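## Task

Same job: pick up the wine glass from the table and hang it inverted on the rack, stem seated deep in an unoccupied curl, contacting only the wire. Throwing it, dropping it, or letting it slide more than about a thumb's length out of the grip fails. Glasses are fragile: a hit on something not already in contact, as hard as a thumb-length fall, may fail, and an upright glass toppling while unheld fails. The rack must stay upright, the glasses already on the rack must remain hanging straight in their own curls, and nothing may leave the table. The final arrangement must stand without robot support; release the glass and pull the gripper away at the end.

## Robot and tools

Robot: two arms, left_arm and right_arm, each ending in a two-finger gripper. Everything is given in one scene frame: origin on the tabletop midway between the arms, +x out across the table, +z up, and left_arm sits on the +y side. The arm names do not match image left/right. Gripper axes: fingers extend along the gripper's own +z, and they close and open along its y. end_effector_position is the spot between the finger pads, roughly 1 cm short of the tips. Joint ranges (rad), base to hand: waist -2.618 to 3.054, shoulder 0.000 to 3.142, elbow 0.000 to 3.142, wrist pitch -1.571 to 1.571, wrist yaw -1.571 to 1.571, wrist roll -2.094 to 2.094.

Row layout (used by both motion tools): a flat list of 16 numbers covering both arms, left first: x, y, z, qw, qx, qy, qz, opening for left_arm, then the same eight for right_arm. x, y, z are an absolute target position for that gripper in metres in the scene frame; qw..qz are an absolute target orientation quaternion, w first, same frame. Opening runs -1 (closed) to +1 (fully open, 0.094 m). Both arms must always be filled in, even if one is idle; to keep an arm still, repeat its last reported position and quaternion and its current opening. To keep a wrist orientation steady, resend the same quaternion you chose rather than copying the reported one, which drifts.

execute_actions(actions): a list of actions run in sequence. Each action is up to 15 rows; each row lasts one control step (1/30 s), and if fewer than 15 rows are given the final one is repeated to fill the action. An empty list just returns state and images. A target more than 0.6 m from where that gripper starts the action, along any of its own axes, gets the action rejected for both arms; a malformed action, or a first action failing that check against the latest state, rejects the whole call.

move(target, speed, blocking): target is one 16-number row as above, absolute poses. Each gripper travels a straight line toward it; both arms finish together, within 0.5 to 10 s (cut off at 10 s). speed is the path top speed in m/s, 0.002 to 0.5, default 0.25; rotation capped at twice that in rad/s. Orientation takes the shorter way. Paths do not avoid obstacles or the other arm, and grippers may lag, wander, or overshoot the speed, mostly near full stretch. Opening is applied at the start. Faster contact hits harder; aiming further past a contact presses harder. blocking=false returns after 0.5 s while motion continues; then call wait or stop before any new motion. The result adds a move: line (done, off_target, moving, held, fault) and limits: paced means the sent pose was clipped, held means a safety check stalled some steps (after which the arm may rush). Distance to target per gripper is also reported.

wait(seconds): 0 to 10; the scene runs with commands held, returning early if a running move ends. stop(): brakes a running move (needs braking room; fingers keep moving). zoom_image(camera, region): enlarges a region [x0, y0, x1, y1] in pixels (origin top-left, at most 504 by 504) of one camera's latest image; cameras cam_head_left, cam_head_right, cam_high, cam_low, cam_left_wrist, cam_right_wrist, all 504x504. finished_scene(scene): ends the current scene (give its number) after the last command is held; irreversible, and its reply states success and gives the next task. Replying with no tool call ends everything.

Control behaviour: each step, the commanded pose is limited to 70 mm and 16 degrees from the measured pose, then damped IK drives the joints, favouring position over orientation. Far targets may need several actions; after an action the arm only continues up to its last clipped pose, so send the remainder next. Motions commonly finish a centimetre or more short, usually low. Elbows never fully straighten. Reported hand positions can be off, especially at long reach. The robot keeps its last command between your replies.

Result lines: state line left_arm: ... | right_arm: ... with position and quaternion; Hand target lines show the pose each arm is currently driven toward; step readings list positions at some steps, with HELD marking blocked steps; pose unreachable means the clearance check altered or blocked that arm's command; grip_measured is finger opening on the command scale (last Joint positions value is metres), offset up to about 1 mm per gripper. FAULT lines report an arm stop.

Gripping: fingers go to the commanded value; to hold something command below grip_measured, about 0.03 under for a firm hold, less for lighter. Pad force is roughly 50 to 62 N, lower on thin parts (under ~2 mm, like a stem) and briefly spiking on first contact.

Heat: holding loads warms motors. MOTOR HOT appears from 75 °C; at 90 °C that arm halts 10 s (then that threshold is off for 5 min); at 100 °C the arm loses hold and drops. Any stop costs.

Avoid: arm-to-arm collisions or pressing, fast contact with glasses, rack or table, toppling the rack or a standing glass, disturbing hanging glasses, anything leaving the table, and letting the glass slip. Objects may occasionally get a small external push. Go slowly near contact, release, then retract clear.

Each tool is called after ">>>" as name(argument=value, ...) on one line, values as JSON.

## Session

>>> execute_actions(actions=[])

Scene clock: 0.00 s.
left_arm: end_effector_position=(+0.1677, +0.5470, +0.2498) grip_measured=+1.000 end_effector_quat_wxyz=(-0.117, +0.873, -0.472, +0.028) | right_arm: end_effector_position=(+0.0695, -0.5048, +0.1026) grip_measured=+1.000 end_effector_quat_wxyz=(-0.235, -0.315, +0.863, -0.319)
Joint positions: left_arm=[ 1.048  1.599  1.805 -1.54   0.053 -1.095  0.094] | right_arm=[-0.9    0.762  0.456 -0.7    0.622 -1.812  0.094]
Joint velocities: left_arm=[ 0.012  0.017 -0.002 -0.022  0.037 -0.022  0.   ] | right_arm=[-0.002 -0.002  0.022  0.022 -0.022  0.037  0.   ]
Motor temperatures (°C, as the motors report them): left_arm=[24 33 32 25 26 23] | right_arm=[23 24 28 32 22 22]
Hand target (left_arm): +0.167, +0.548, +0.255; -0.128, +0.872, -0.472, +0.025
Hand target (right_arm): +0.071, -0.508, +0.110; -0.233, -0.307, +0.861, -0.332

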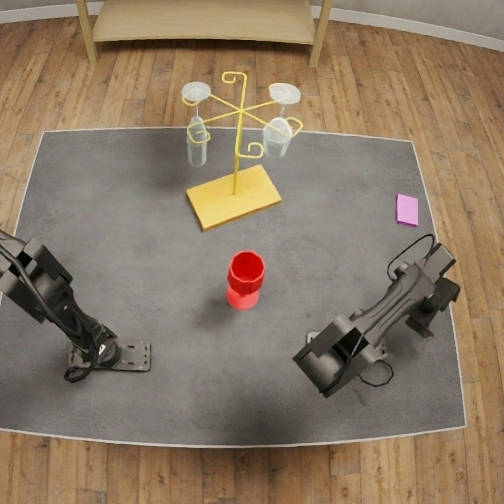

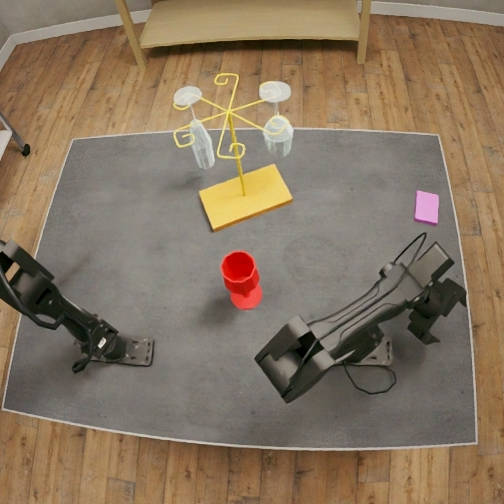

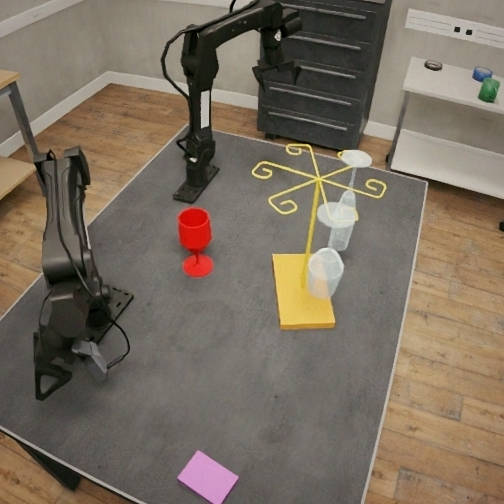

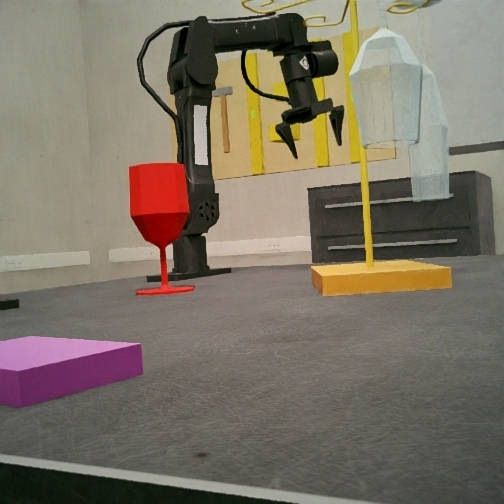

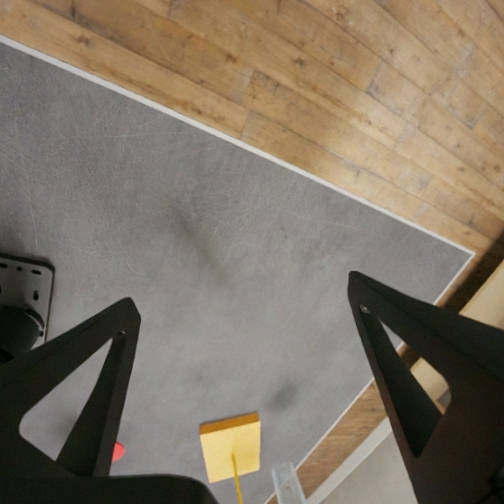

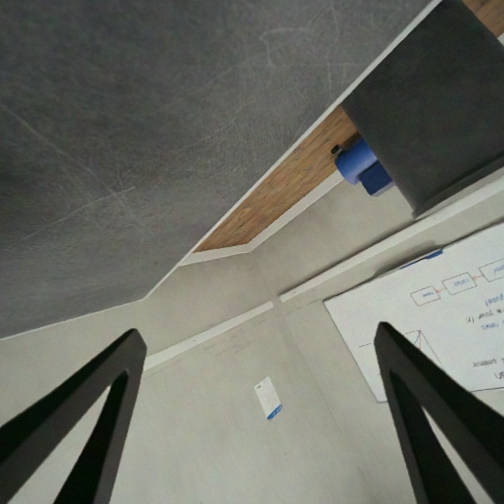

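>>> zoom_image(camera="cam_head_left", region=[160,50,330,240])

>>> zoom_image(camera="cam_head_left", region=[190,230,300,330])

>>> zoom_image(camera="cam_high", region=[230,120,410,340])

Region (160, 50, 330, 240) of cam_head_left's 504x504 image, scaled by 2.653, with more detail than that image has; it fills the left 451 columns of this view, and the rest is white.

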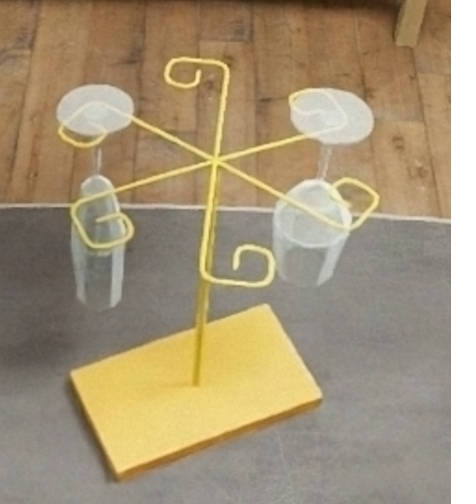

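Region (190, 230, 300, 330) of cam_head_left's 504x504 image, scaled by 4.582, with more detail than that image has; it fills the top 458 rows of this view, and the rest is white.

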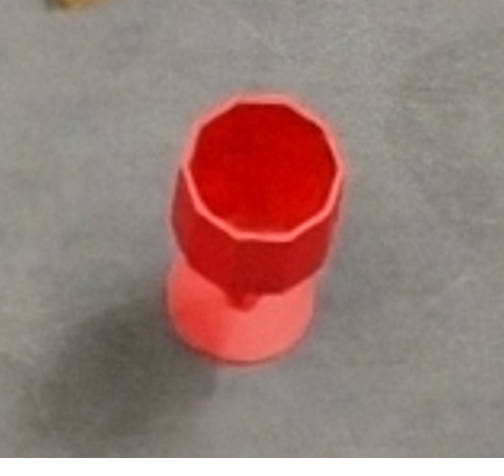

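Region (230, 120, 410, 340) of cam_high's 504x504 image, scaled by 2.291, with more detail than that image has; it fills the left 412 columns of this view, and the rest is white.

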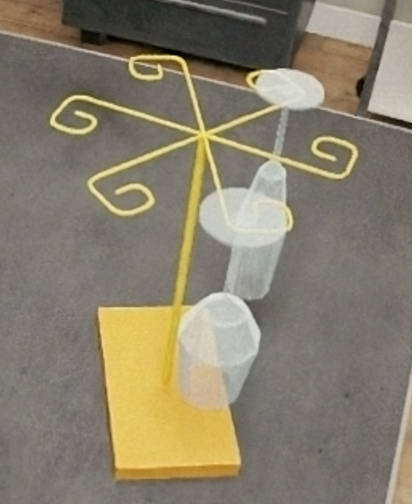

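>>> move(target=[0.167,0.548,0.255,-0.128,0.872,-0.472,0.025,1,0.08,-0.52,0.22,0.106,0.483,0.781,-0.382,1], speed=0.5)

>>> move(target=[0.167,0.548,0.255,-0.128,0.872,-0.472,0.025,1,0.14,-0.58,0.32,0.391,0.589,0.391,-0.589,1], speed=0.4)

Scene clock: 122.60 s.
left_arm: end_effector_position=(+0.1678, +0.5470, +0.2498) grip_measured=+1.000 end_effector_quat_wxyz=(-0.117, +0.873, -0.472, +0.028) | right_arm: end_effector_position=(+0.0787, -0.5151, +0.2077) grip_measured=+1.000 end_effector_quat_wxyz=(+0.097, +0.476, +0.792, -0.371)
Joint positions: left_arm=[ 1.048  1.599  1.805 -1.54   0.053 -1.095  0.094] | right_arm=[-0.911  0.897  0.933 -1.062  0.598 -0.026  0.094]
Joint velocities: left_arm=[-0.012  0.007 -0.017  0.022  0.037 -0.022  0.   ] | right_arm=[ 0.002  0.002 -0.022 -0.037 -0.007 -0.037  0.   ]
Motor temperatures (°C, as the motors report them): left_arm=[24 35 34 25 26 23] | right_arm=[23 23 30 31 22 22]
Hand target (left_arm): +0.167, +0.548, +0.255; -0.128, +0.872, -0.472, +0.025
Hand target (right_arm): +0.080, -0.520, +0.220; +0.106, +0.483, +0.781, -0.382
Off the commanded pose (left_arm): 0.005 m, 1 deg.
Off the commanded pose (right_arm): 0.013 m, 2 deg.
move: off_target (right_arm)

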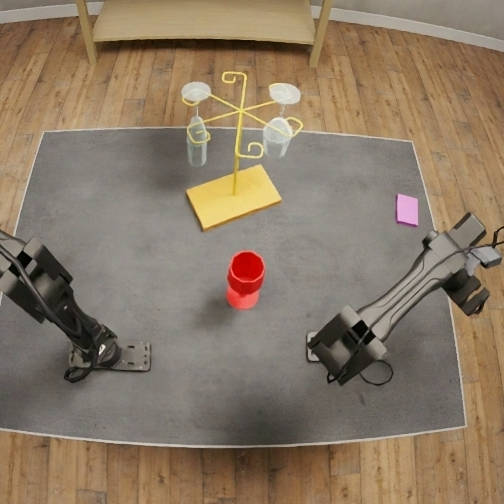

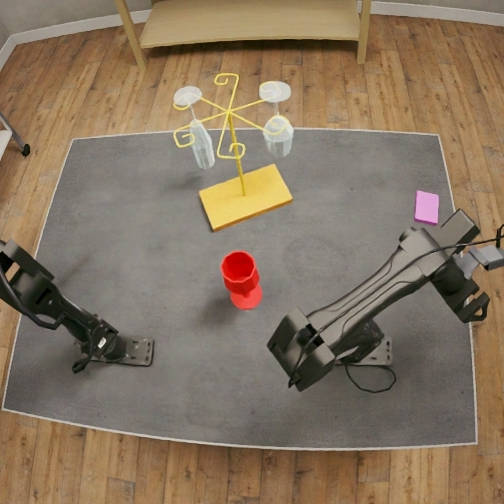

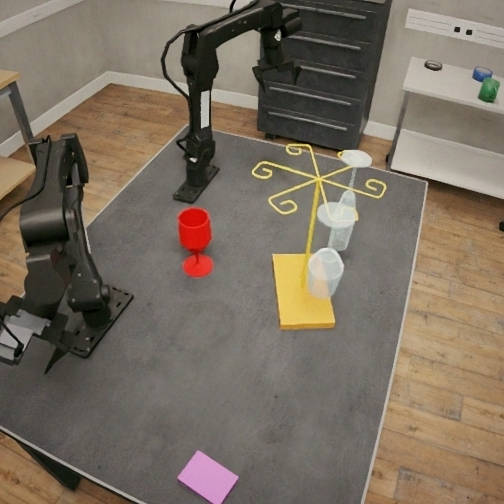

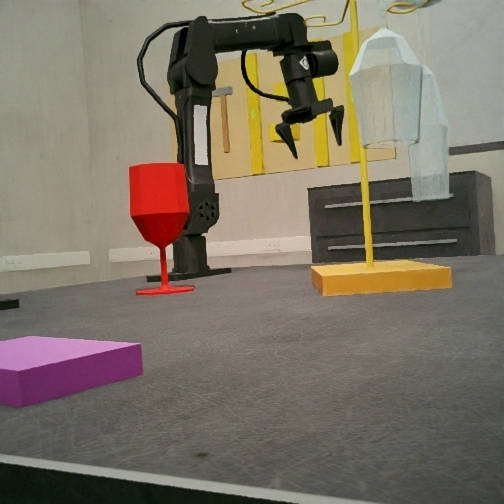

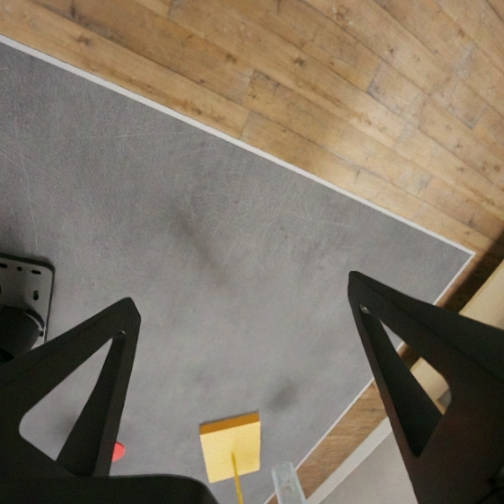

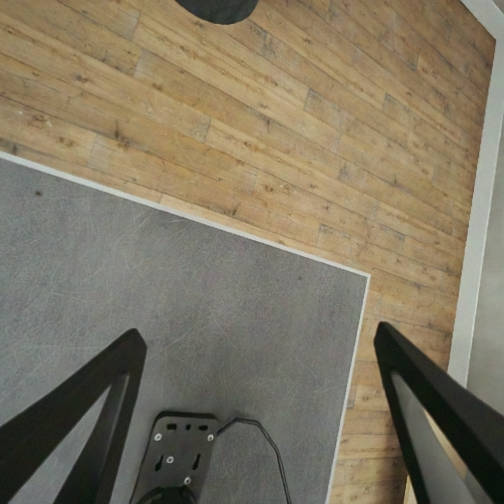

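Scene clock: 125.20 s.
left_arm: end_effector_position=(+0.1678, +0.5470, +0.2498) grip_measured=+1.000 end_effector_quat_wxyz=(-0.117, +0.873, -0.472, +0.028) | right_arm: end_effector_position=(+0.1426, -0.5823, +0.3207) grip_measured=+1.000 end_effector_quat_wxyz=(+0.396, +0.587, +0.394, -0.586)
Joint positions: left_arm=[ 1.048  1.599  1.805 -1.54   0.053 -1.095  0.094] | right_arm=[-0.618  1.092  0.724  0.368  1.313  0.003  0.094]
Joint velocities: left_arm=[-0.012  0.002  0.007 -0.095 -0.051 -0.037  0.   ] | right_arm=[ 0.002 -0.002 -0.032  0.095  0.022 -0.139  0.   ]
Motor temperatures (°C, as the motors report them): left_arm=[24 35 34 25 26 23] | right_arm=[23 23 30 32 22 22]
Hand target (left_arm): +0.167, +0.548, +0.255; -0.128, +0.872, -0.472, +0.025
Hand target (right_arm): +0.142, -0.583, +0.320; +0.391, +0.588, +0.391, -0.590
Off the commanded pose (left_arm): 0.005 m, 1 deg.
Off the commanded pose (right_arm): 0.004 m, 1 deg.
move: done

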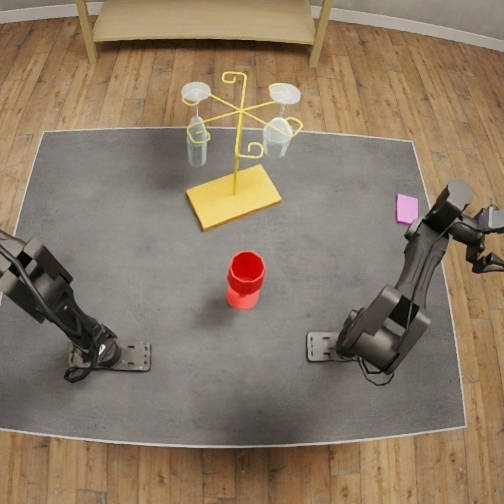

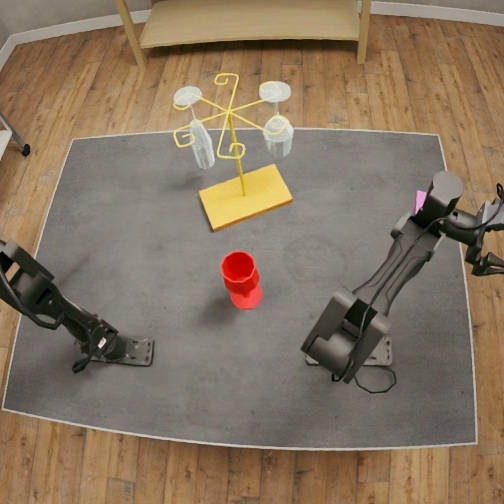

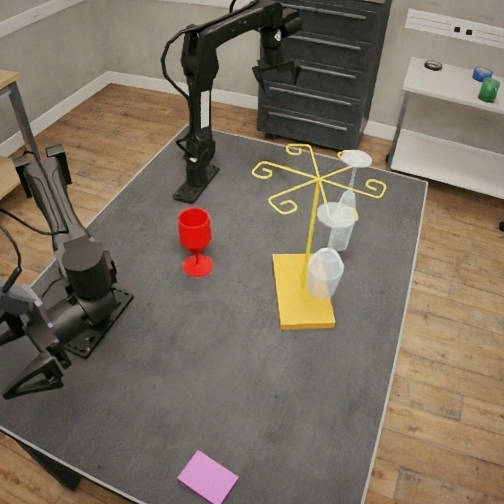

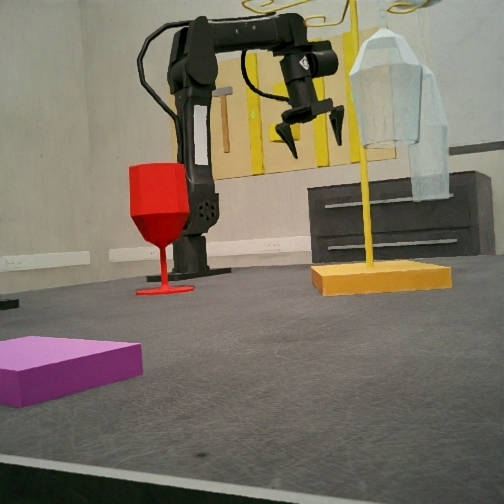

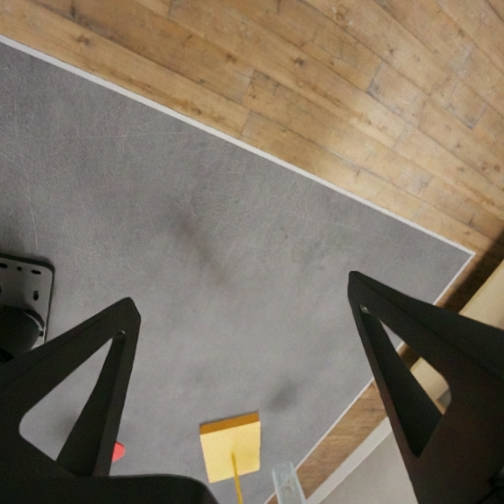

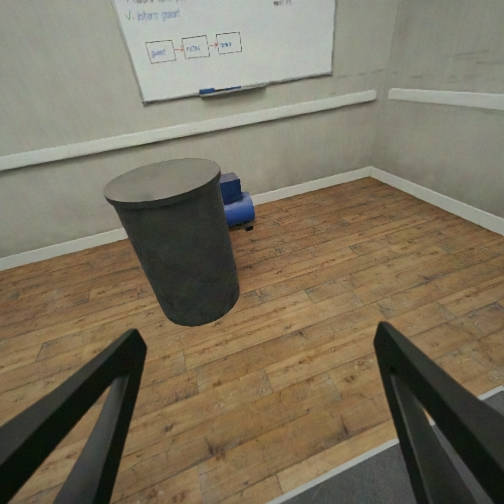

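>>> move(target=[0.167,0.548,0.255,-0.128,0.872,-0.472,0.025,1,0.266,-0.441,0.33,0.583,0.399,0.583,-0.399,1], speed=0.4)

>>> move(target=[0.167,0.548,0.255,-0.128,0.872,-0.472,0.025,1,0.287,-0.207,0.33,0.693,0.141,0.693,-0.141,1], speed=0.4)

>>> move(target=[0.167,0.548,0.255,-0.128,0.872,-0.472,0.025,1,0.161,-0.033,0.32,0.704,-0.071,0.704,0.071,1], speed=0.3)

Scene clock: 142.07 s.
left_arm: end_effector_position=(+0.1678, +0.5470, +0.2498) grip_measured=+1.000 end_effector_quat_wxyz=(-0.117, +0.873, -0.472, +0.028) | right_arm: end_effector_position=(+0.2690, -0.4436, +0.3242) grip_measured=+1.000 end_effector_quat_wxyz=(+0.576, +0.398, +0.583, -0.412)
Joint positions: left_arm=[ 1.048  1.599  1.805 -1.54   0.053 -1.095  0.094] | right_arm=[ 0.079  0.878  0.643  0.244  1.274 -0.032  0.094]
Joint velocities: left_arm=[-0.007 -0.002  0.012  0.037 -0.022  0.037  0.   ] | right_arm=[-0.002 -0.012 -0.002 -0.095  0.037  0.022  0.   ]
Motor temperatures (°C, as the motors report them): left_arm=[24 35 33 25 26 23] | right_arm=[23 24 30 32 22 22]
Hand target (left_arm): +0.167, +0.548, +0.255; -0.128, +0.872, -0.472, +0.025
Hand target (right_arm): +0.267, -0.441, +0.330; +0.585, +0.395, +0.582, -0.404
Off the commanded pose (left_arm): 0.005 m, 1 deg.
Off the commanded pose (right_arm): 0.007 m, 2 deg.
move: done

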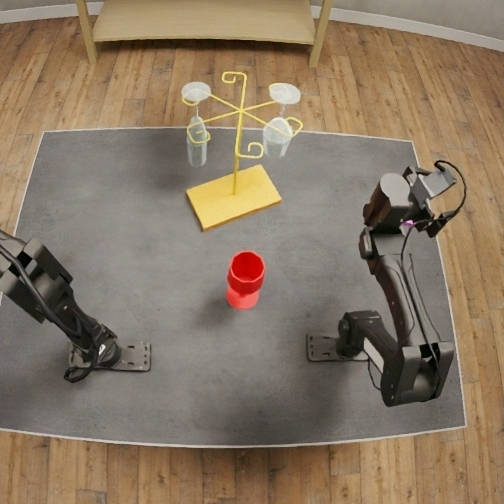

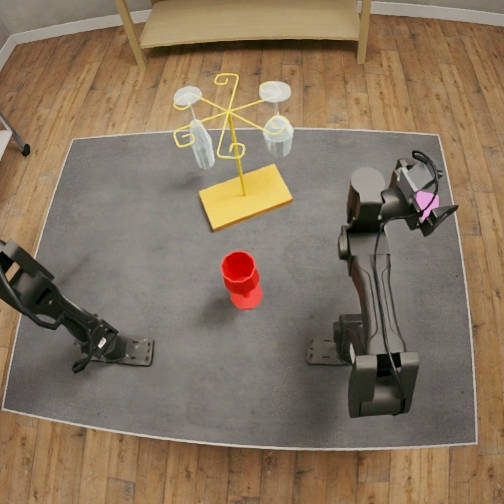

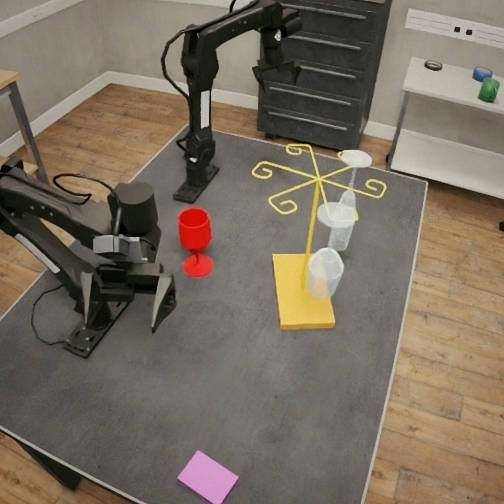

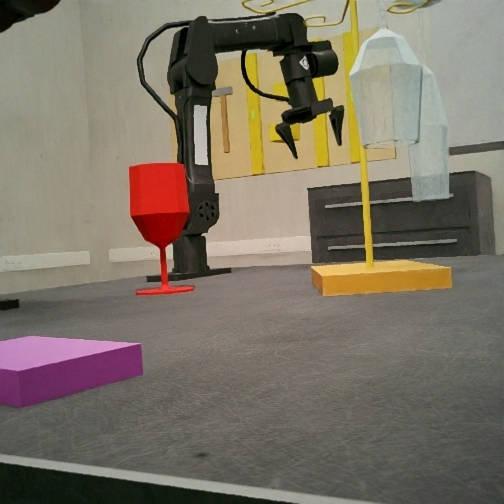

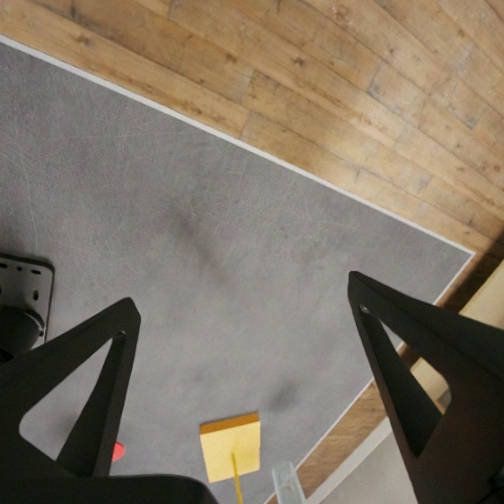

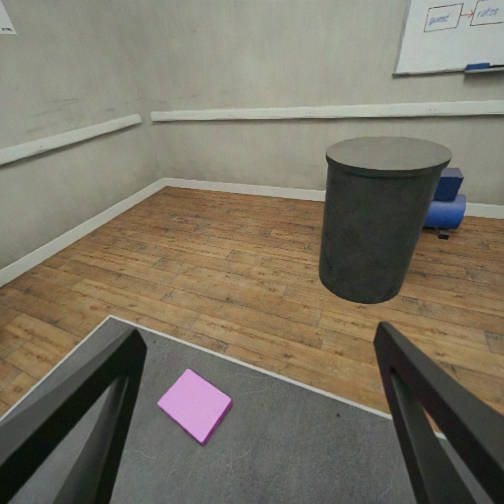

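Scene clock: 143.70 s.
left_arm: end_effector_position=(+0.1678, +0.5470, +0.2498) grip_measured=+1.000 end_effector_quat_wxyz=(-0.117, +0.873, -0.472, +0.028) | right_arm: end_effector_position=(+0.2873, -0.2110, +0.3218) grip_measured=+1.000 end_effector_quat_wxyz=(+0.692, +0.135, +0.692, -0.158)
Joint positions: left_arm=[ 1.048  1.599  1.805 -1.54   0.053 -1.095  0.094] | right_arm=[ 1.042  0.874  0.619  0.303  1.434 -0.079  0.094]
Joint velocities: left_arm=[-0.007  0.017  0.007 -0.037 -0.022 -0.037  0.   ] | right_arm=[ 0.002 -0.017 -0.002  0.051 -0.007 -0.125  0.   ]
Motor temperatures (°C, as the motors report them): left_arm=[24 35 33 25 26 23] | right_arm=[23 24 30 32 22 22]
Hand target (left_arm): +0.167, +0.548, +0.255; -0.128, +0.872, -0.472, +0.025
Hand target (right_arm): +0.288, -0.206, +0.330; +0.696, +0.137, +0.689, -0.145
Off the commanded pose (left_arm): 0.005 m, 1 deg.
Off the commanded pose (right_arm): 0.009 m, 2 deg.
move: done

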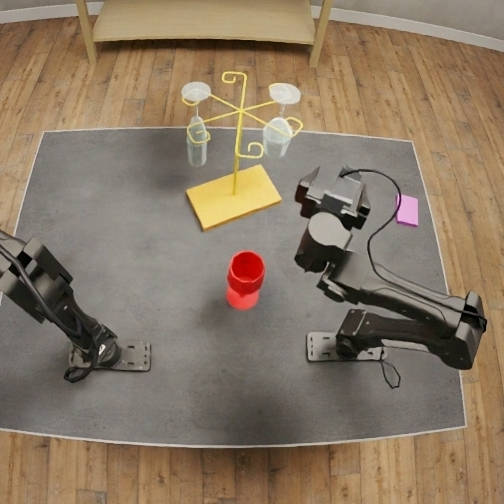

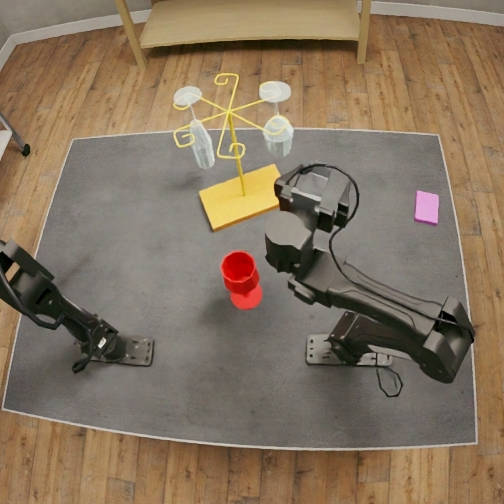

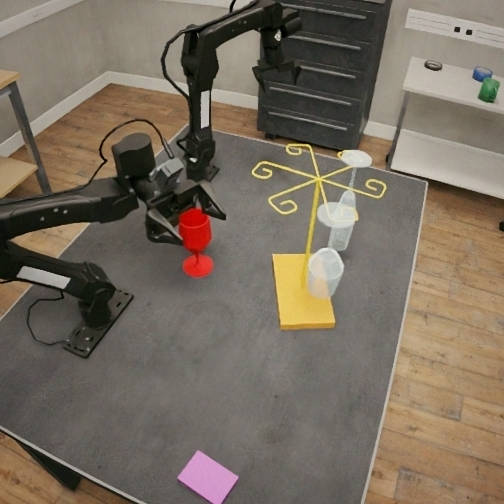

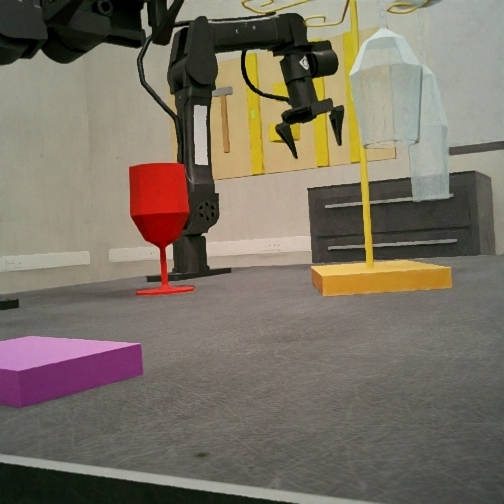

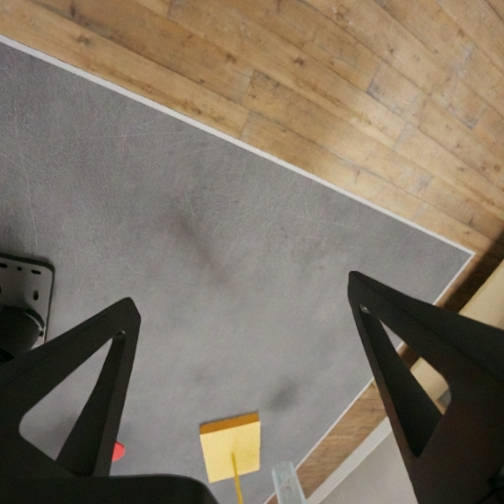

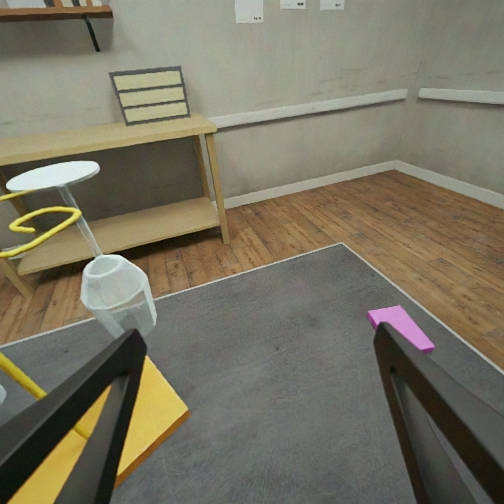

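Scene clock: 145.27 s.
left_arm: end_effector_position=(+0.1678, +0.5469, +0.2498) grip_measured=+1.000 end_effector_quat_wxyz=(-0.117, +0.873, -0.472, +0.028) | right_arm: end_effector_position=(+0.1635, -0.0338, +0.3097) grip_measured=+1.000 end_effector_quat_wxyz=(+0.705, -0.091, +0.701, +0.056)
Joint positions: left_arm=[ 1.048  1.599  1.805 -1.54   0.053 -1.095  0.094] | right_arm=[ 1.797  1.106  0.696  0.381  1.563 -0.021  0.094]
Joint velocities: left_arm=[-0.012  0.012  0.022 -0.022 -0.037  0.022  0.   ] | right_arm=[-0.012  0.012 -0.002  0.081  0.037 -0.037  0.   ]
Motor temperatures (°C, as the motors report them): left_arm=[24 35 33 25 26 23] | right_arm=[23 24 30 32 22 22]
Hand target (left_arm): +0.167, +0.548, +0.255; -0.128, +0.872, -0.472, +0.025
Hand target (right_arm): +0.162, -0.032, +0.320; +0.704, -0.074, +0.703, +0.071
Off the commanded pose (left_arm): 0.005 m, 1 deg.
Off the commanded pose (right_arm): 0.011 m, 3 deg.
joint sent to its limit (right arm) — the command would take joint 5 (wrist yaw) past its upper limit, so that joint was sent only as far as its limit.
move: off_target (right_arm)

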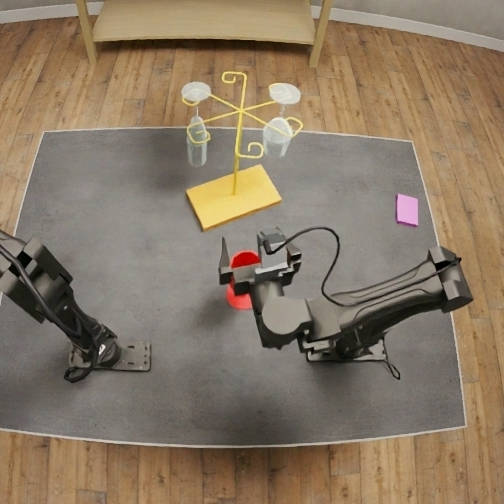

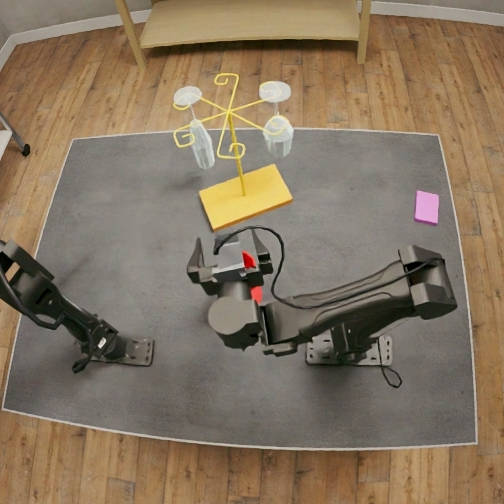

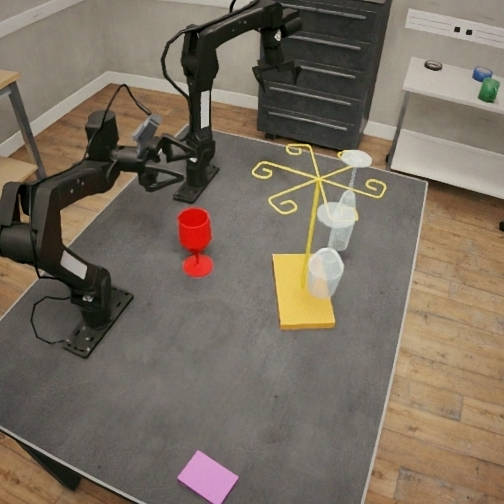

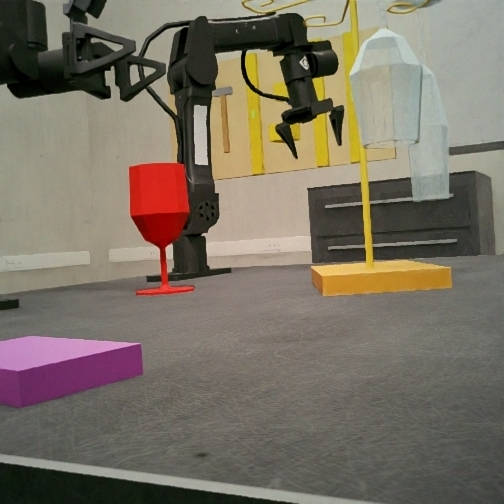

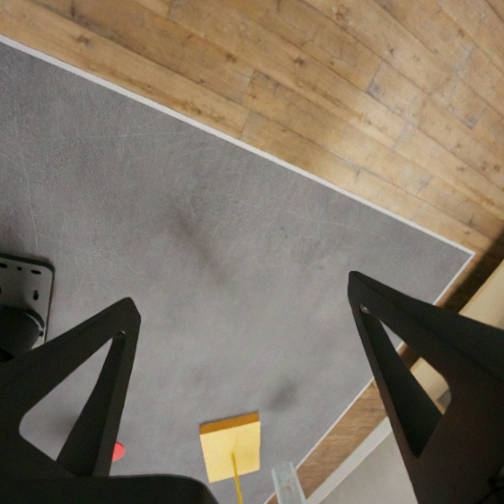

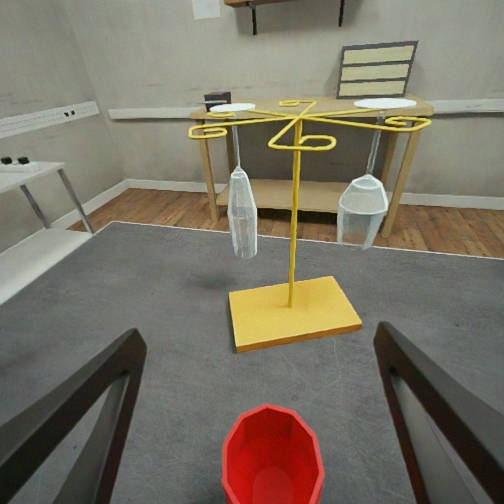

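>>> move(target=[0.167,0.548,0.255,-0.128,0.872,-0.472,0.025,1,0.161,-0.035,0.255,0.702,-0.085,0.702,0.085,1], speed=0.1)

>>> zoom_image(camera="cam_head_left", region=[190,210,330,340])

>>> zoom_image(camera="cam_high", region=[110,130,270,290])

Scene clock: 167.20 s.
left_arm: end_effector_position=(+0.1678, +0.5469, +0.2498) grip_measured=+1.000 end_effector_quat_wxyz=(-0.117, +0.873, -0.472, +0.028) | right_arm: end_effector_position=(+0.1638, -0.0388, +0.2559) grip_measured=+1.000 end_effector_quat_wxyz=(+0.702, -0.083, +0.703, +0.075)
Joint positions: left_arm=[ 1.048  1.599  1.805 -1.54   0.053 -1.095  0.094] | right_arm=[1.8   1.131 0.524 0.455 1.549 0.14  0.094]
Joint velocities: left_arm=[-0.007  0.002  0.012 -0.081 -0.037  0.007  0.   ] | right_arm=[-0.007  0.012 -0.017  0.022 -0.007  0.007  0.   ]
Motor temperatures (°C, as the motors report them): left_arm=[24 34 33 25 25 23] | right_arm=[23 24 31 31 22 22]
Hand target (left_arm): +0.167, +0.548, +0.255; -0.128, +0.872, -0.472, +0.025
Hand target (right_arm): +0.161, -0.035, +0.255; +0.701, -0.085, +0.703, +0.085
Off the commanded pose (left_arm): 0.005 m, 1 deg.
Off the commanded pose (right_arm): 0.005 m, 1 deg.
move: done

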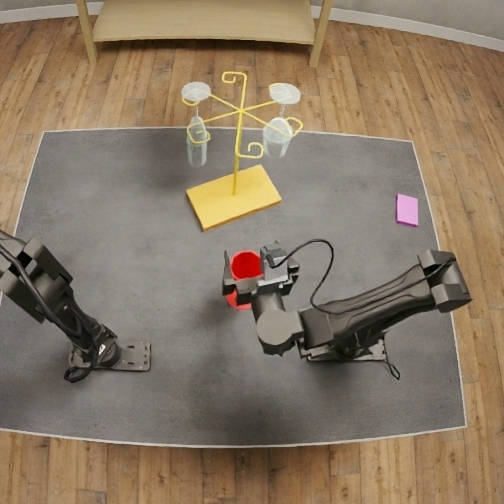

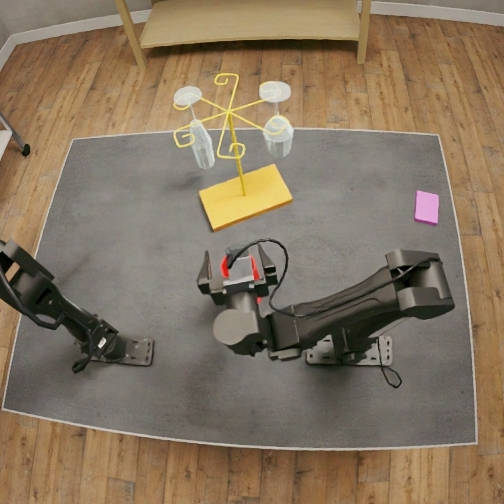

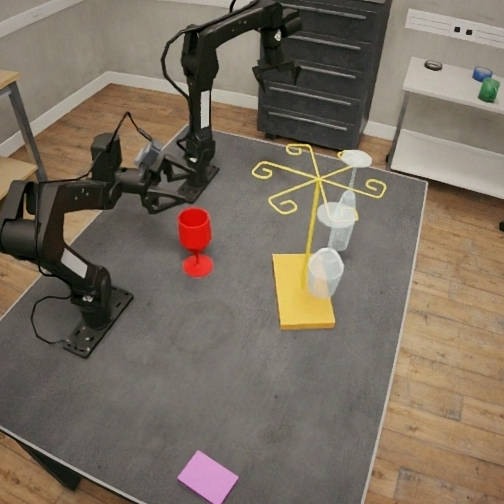

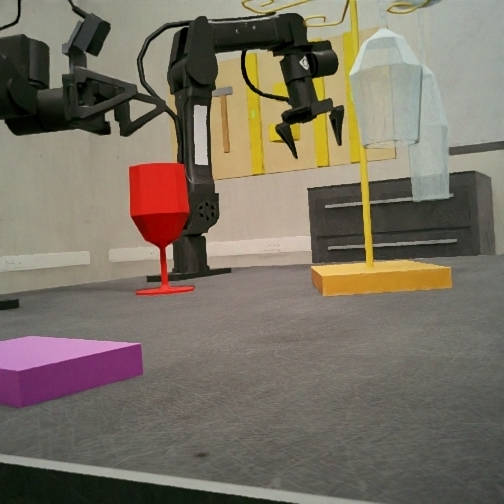

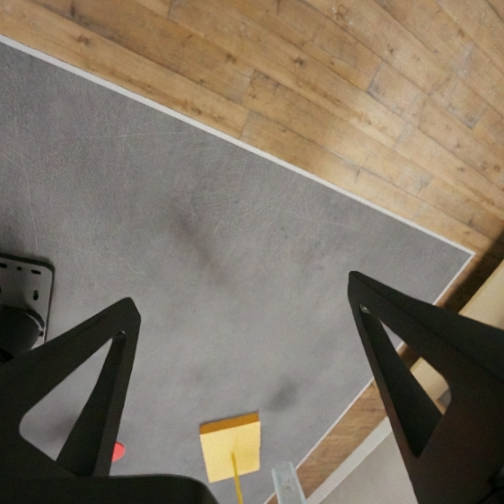

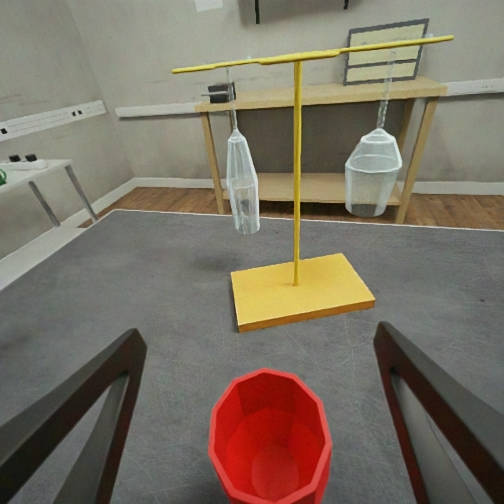

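Region (190, 210, 330, 340) of cam_head_left's 504x504 image, scaled by 3.600, with more detail than that image has; it fills the top 468 rows of this view, and the rest is white.

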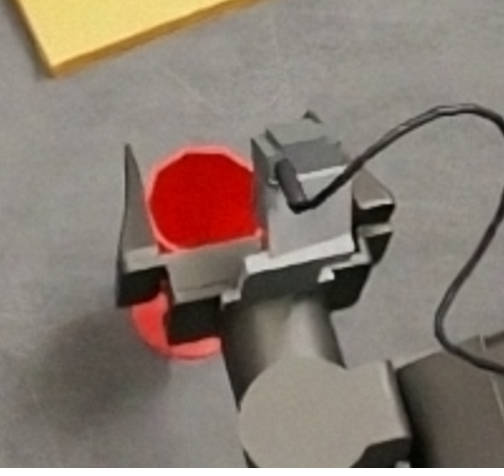

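Region (110, 130, 270, 290) of cam_high's 504x504 image, scaled by 3.150, with more detail than that image has.

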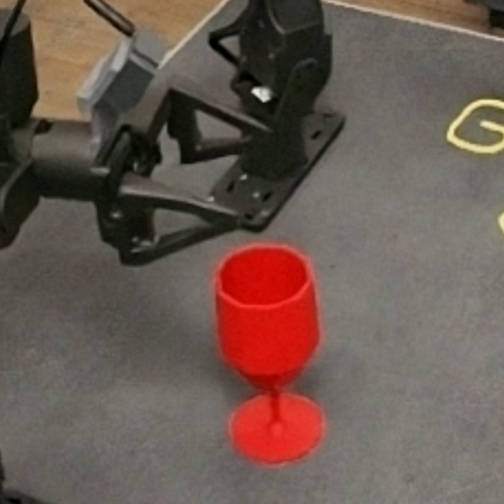

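>>> move(target=[0.167,0.548,0.255,-0.128,0.872,-0.472,0.025,1,0.161,-0.039,0.205,0.702,-0.085,0.702,0.085,1], speed=0.05)

>>> zoom_image(camera="cam_high", region=[110,130,270,290])

Scene clock: 182.47 s.
left_arm: end_effector_position=(+0.1678, +0.5469, +0.2498) grip_measured=+1.000 end_effector_quat_wxyz=(-0.117, +0.873, -0.472, +0.028) | right_arm: end_effector_position=(+0.1634, -0.0410, +0.2077) grip_measured=+1.000 end_effector_quat_wxyz=(+0.700, -0.082, +0.705, +0.080)
Joint positions: left_arm=[ 1.048  1.599  1.805 -1.54   0.053 -1.095  0.094] | right_arm=[1.804 1.229 0.409 0.527 1.549 0.291 0.094]
Joint velocities: left_arm=[-0.017 -0.017 -0.012 -0.037 -0.022 -0.022  0.   ] | right_arm=[-0.027 -0.002  0.007  0.081 -0.007 -0.007  0.   ]
Motor temperatures (°C, as the motors report them): left_arm=[24 34 33 25 25 23] | right_arm=[23 24 30 31 22 22]
Hand target (left_arm): +0.167, +0.548, +0.255; -0.128, +0.872, -0.472, +0.025
Hand target (right_arm): +0.161, -0.039, +0.205; +0.700, -0.085, +0.704, +0.084
Off the commanded pose (left_arm): 0.005 m, 1 deg.
Off the commanded pose (right_arm): 0.004 m, 1 deg.
move: done

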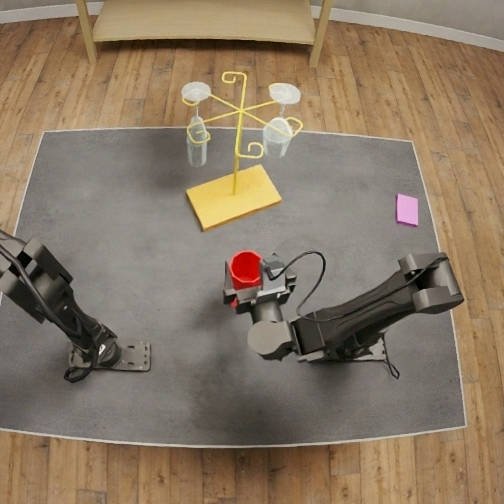

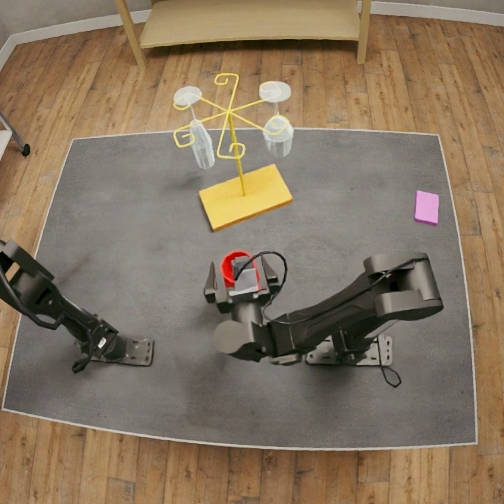

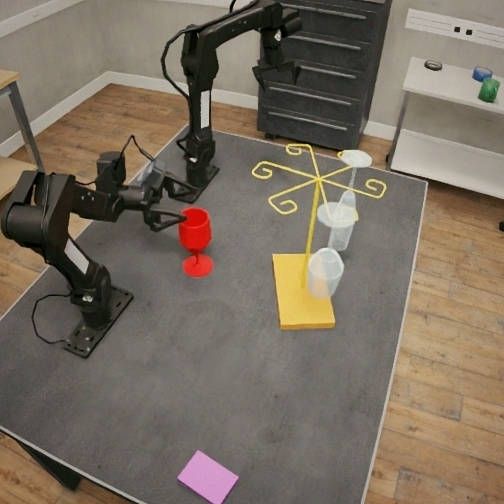

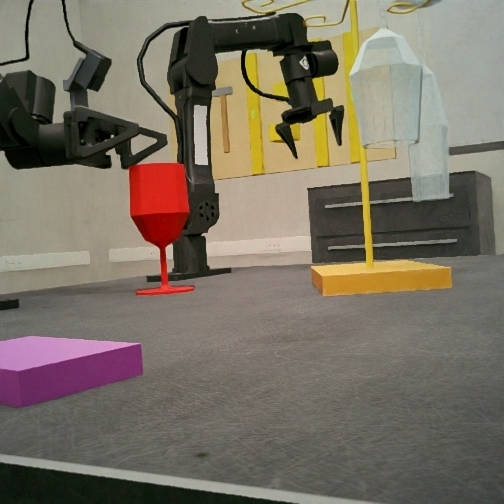

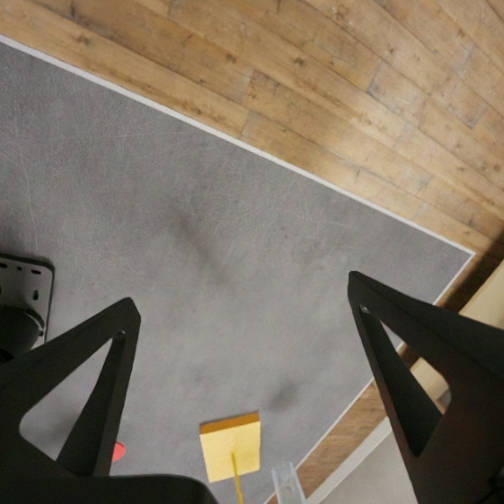

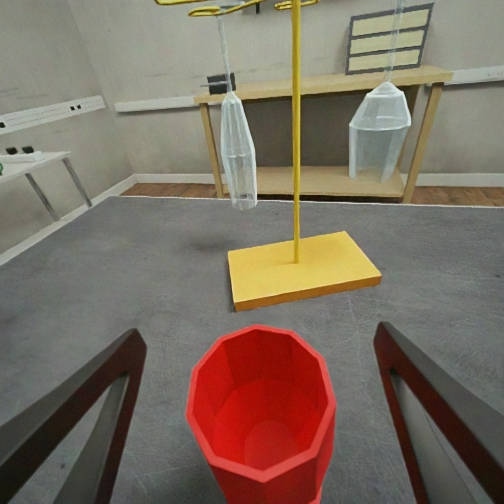

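Region (110, 130, 270, 290) of cam_high's 504x504 image, scaled by 3.150, with more detail than that image has.

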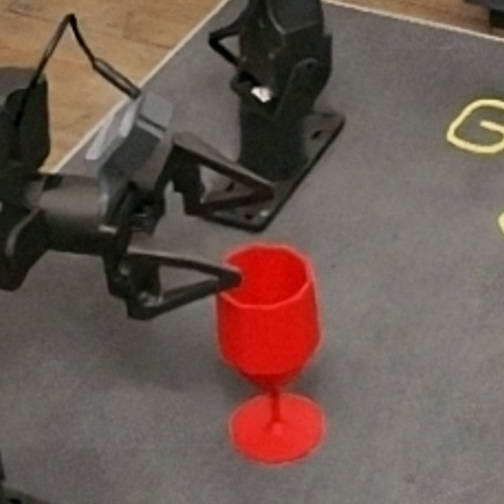

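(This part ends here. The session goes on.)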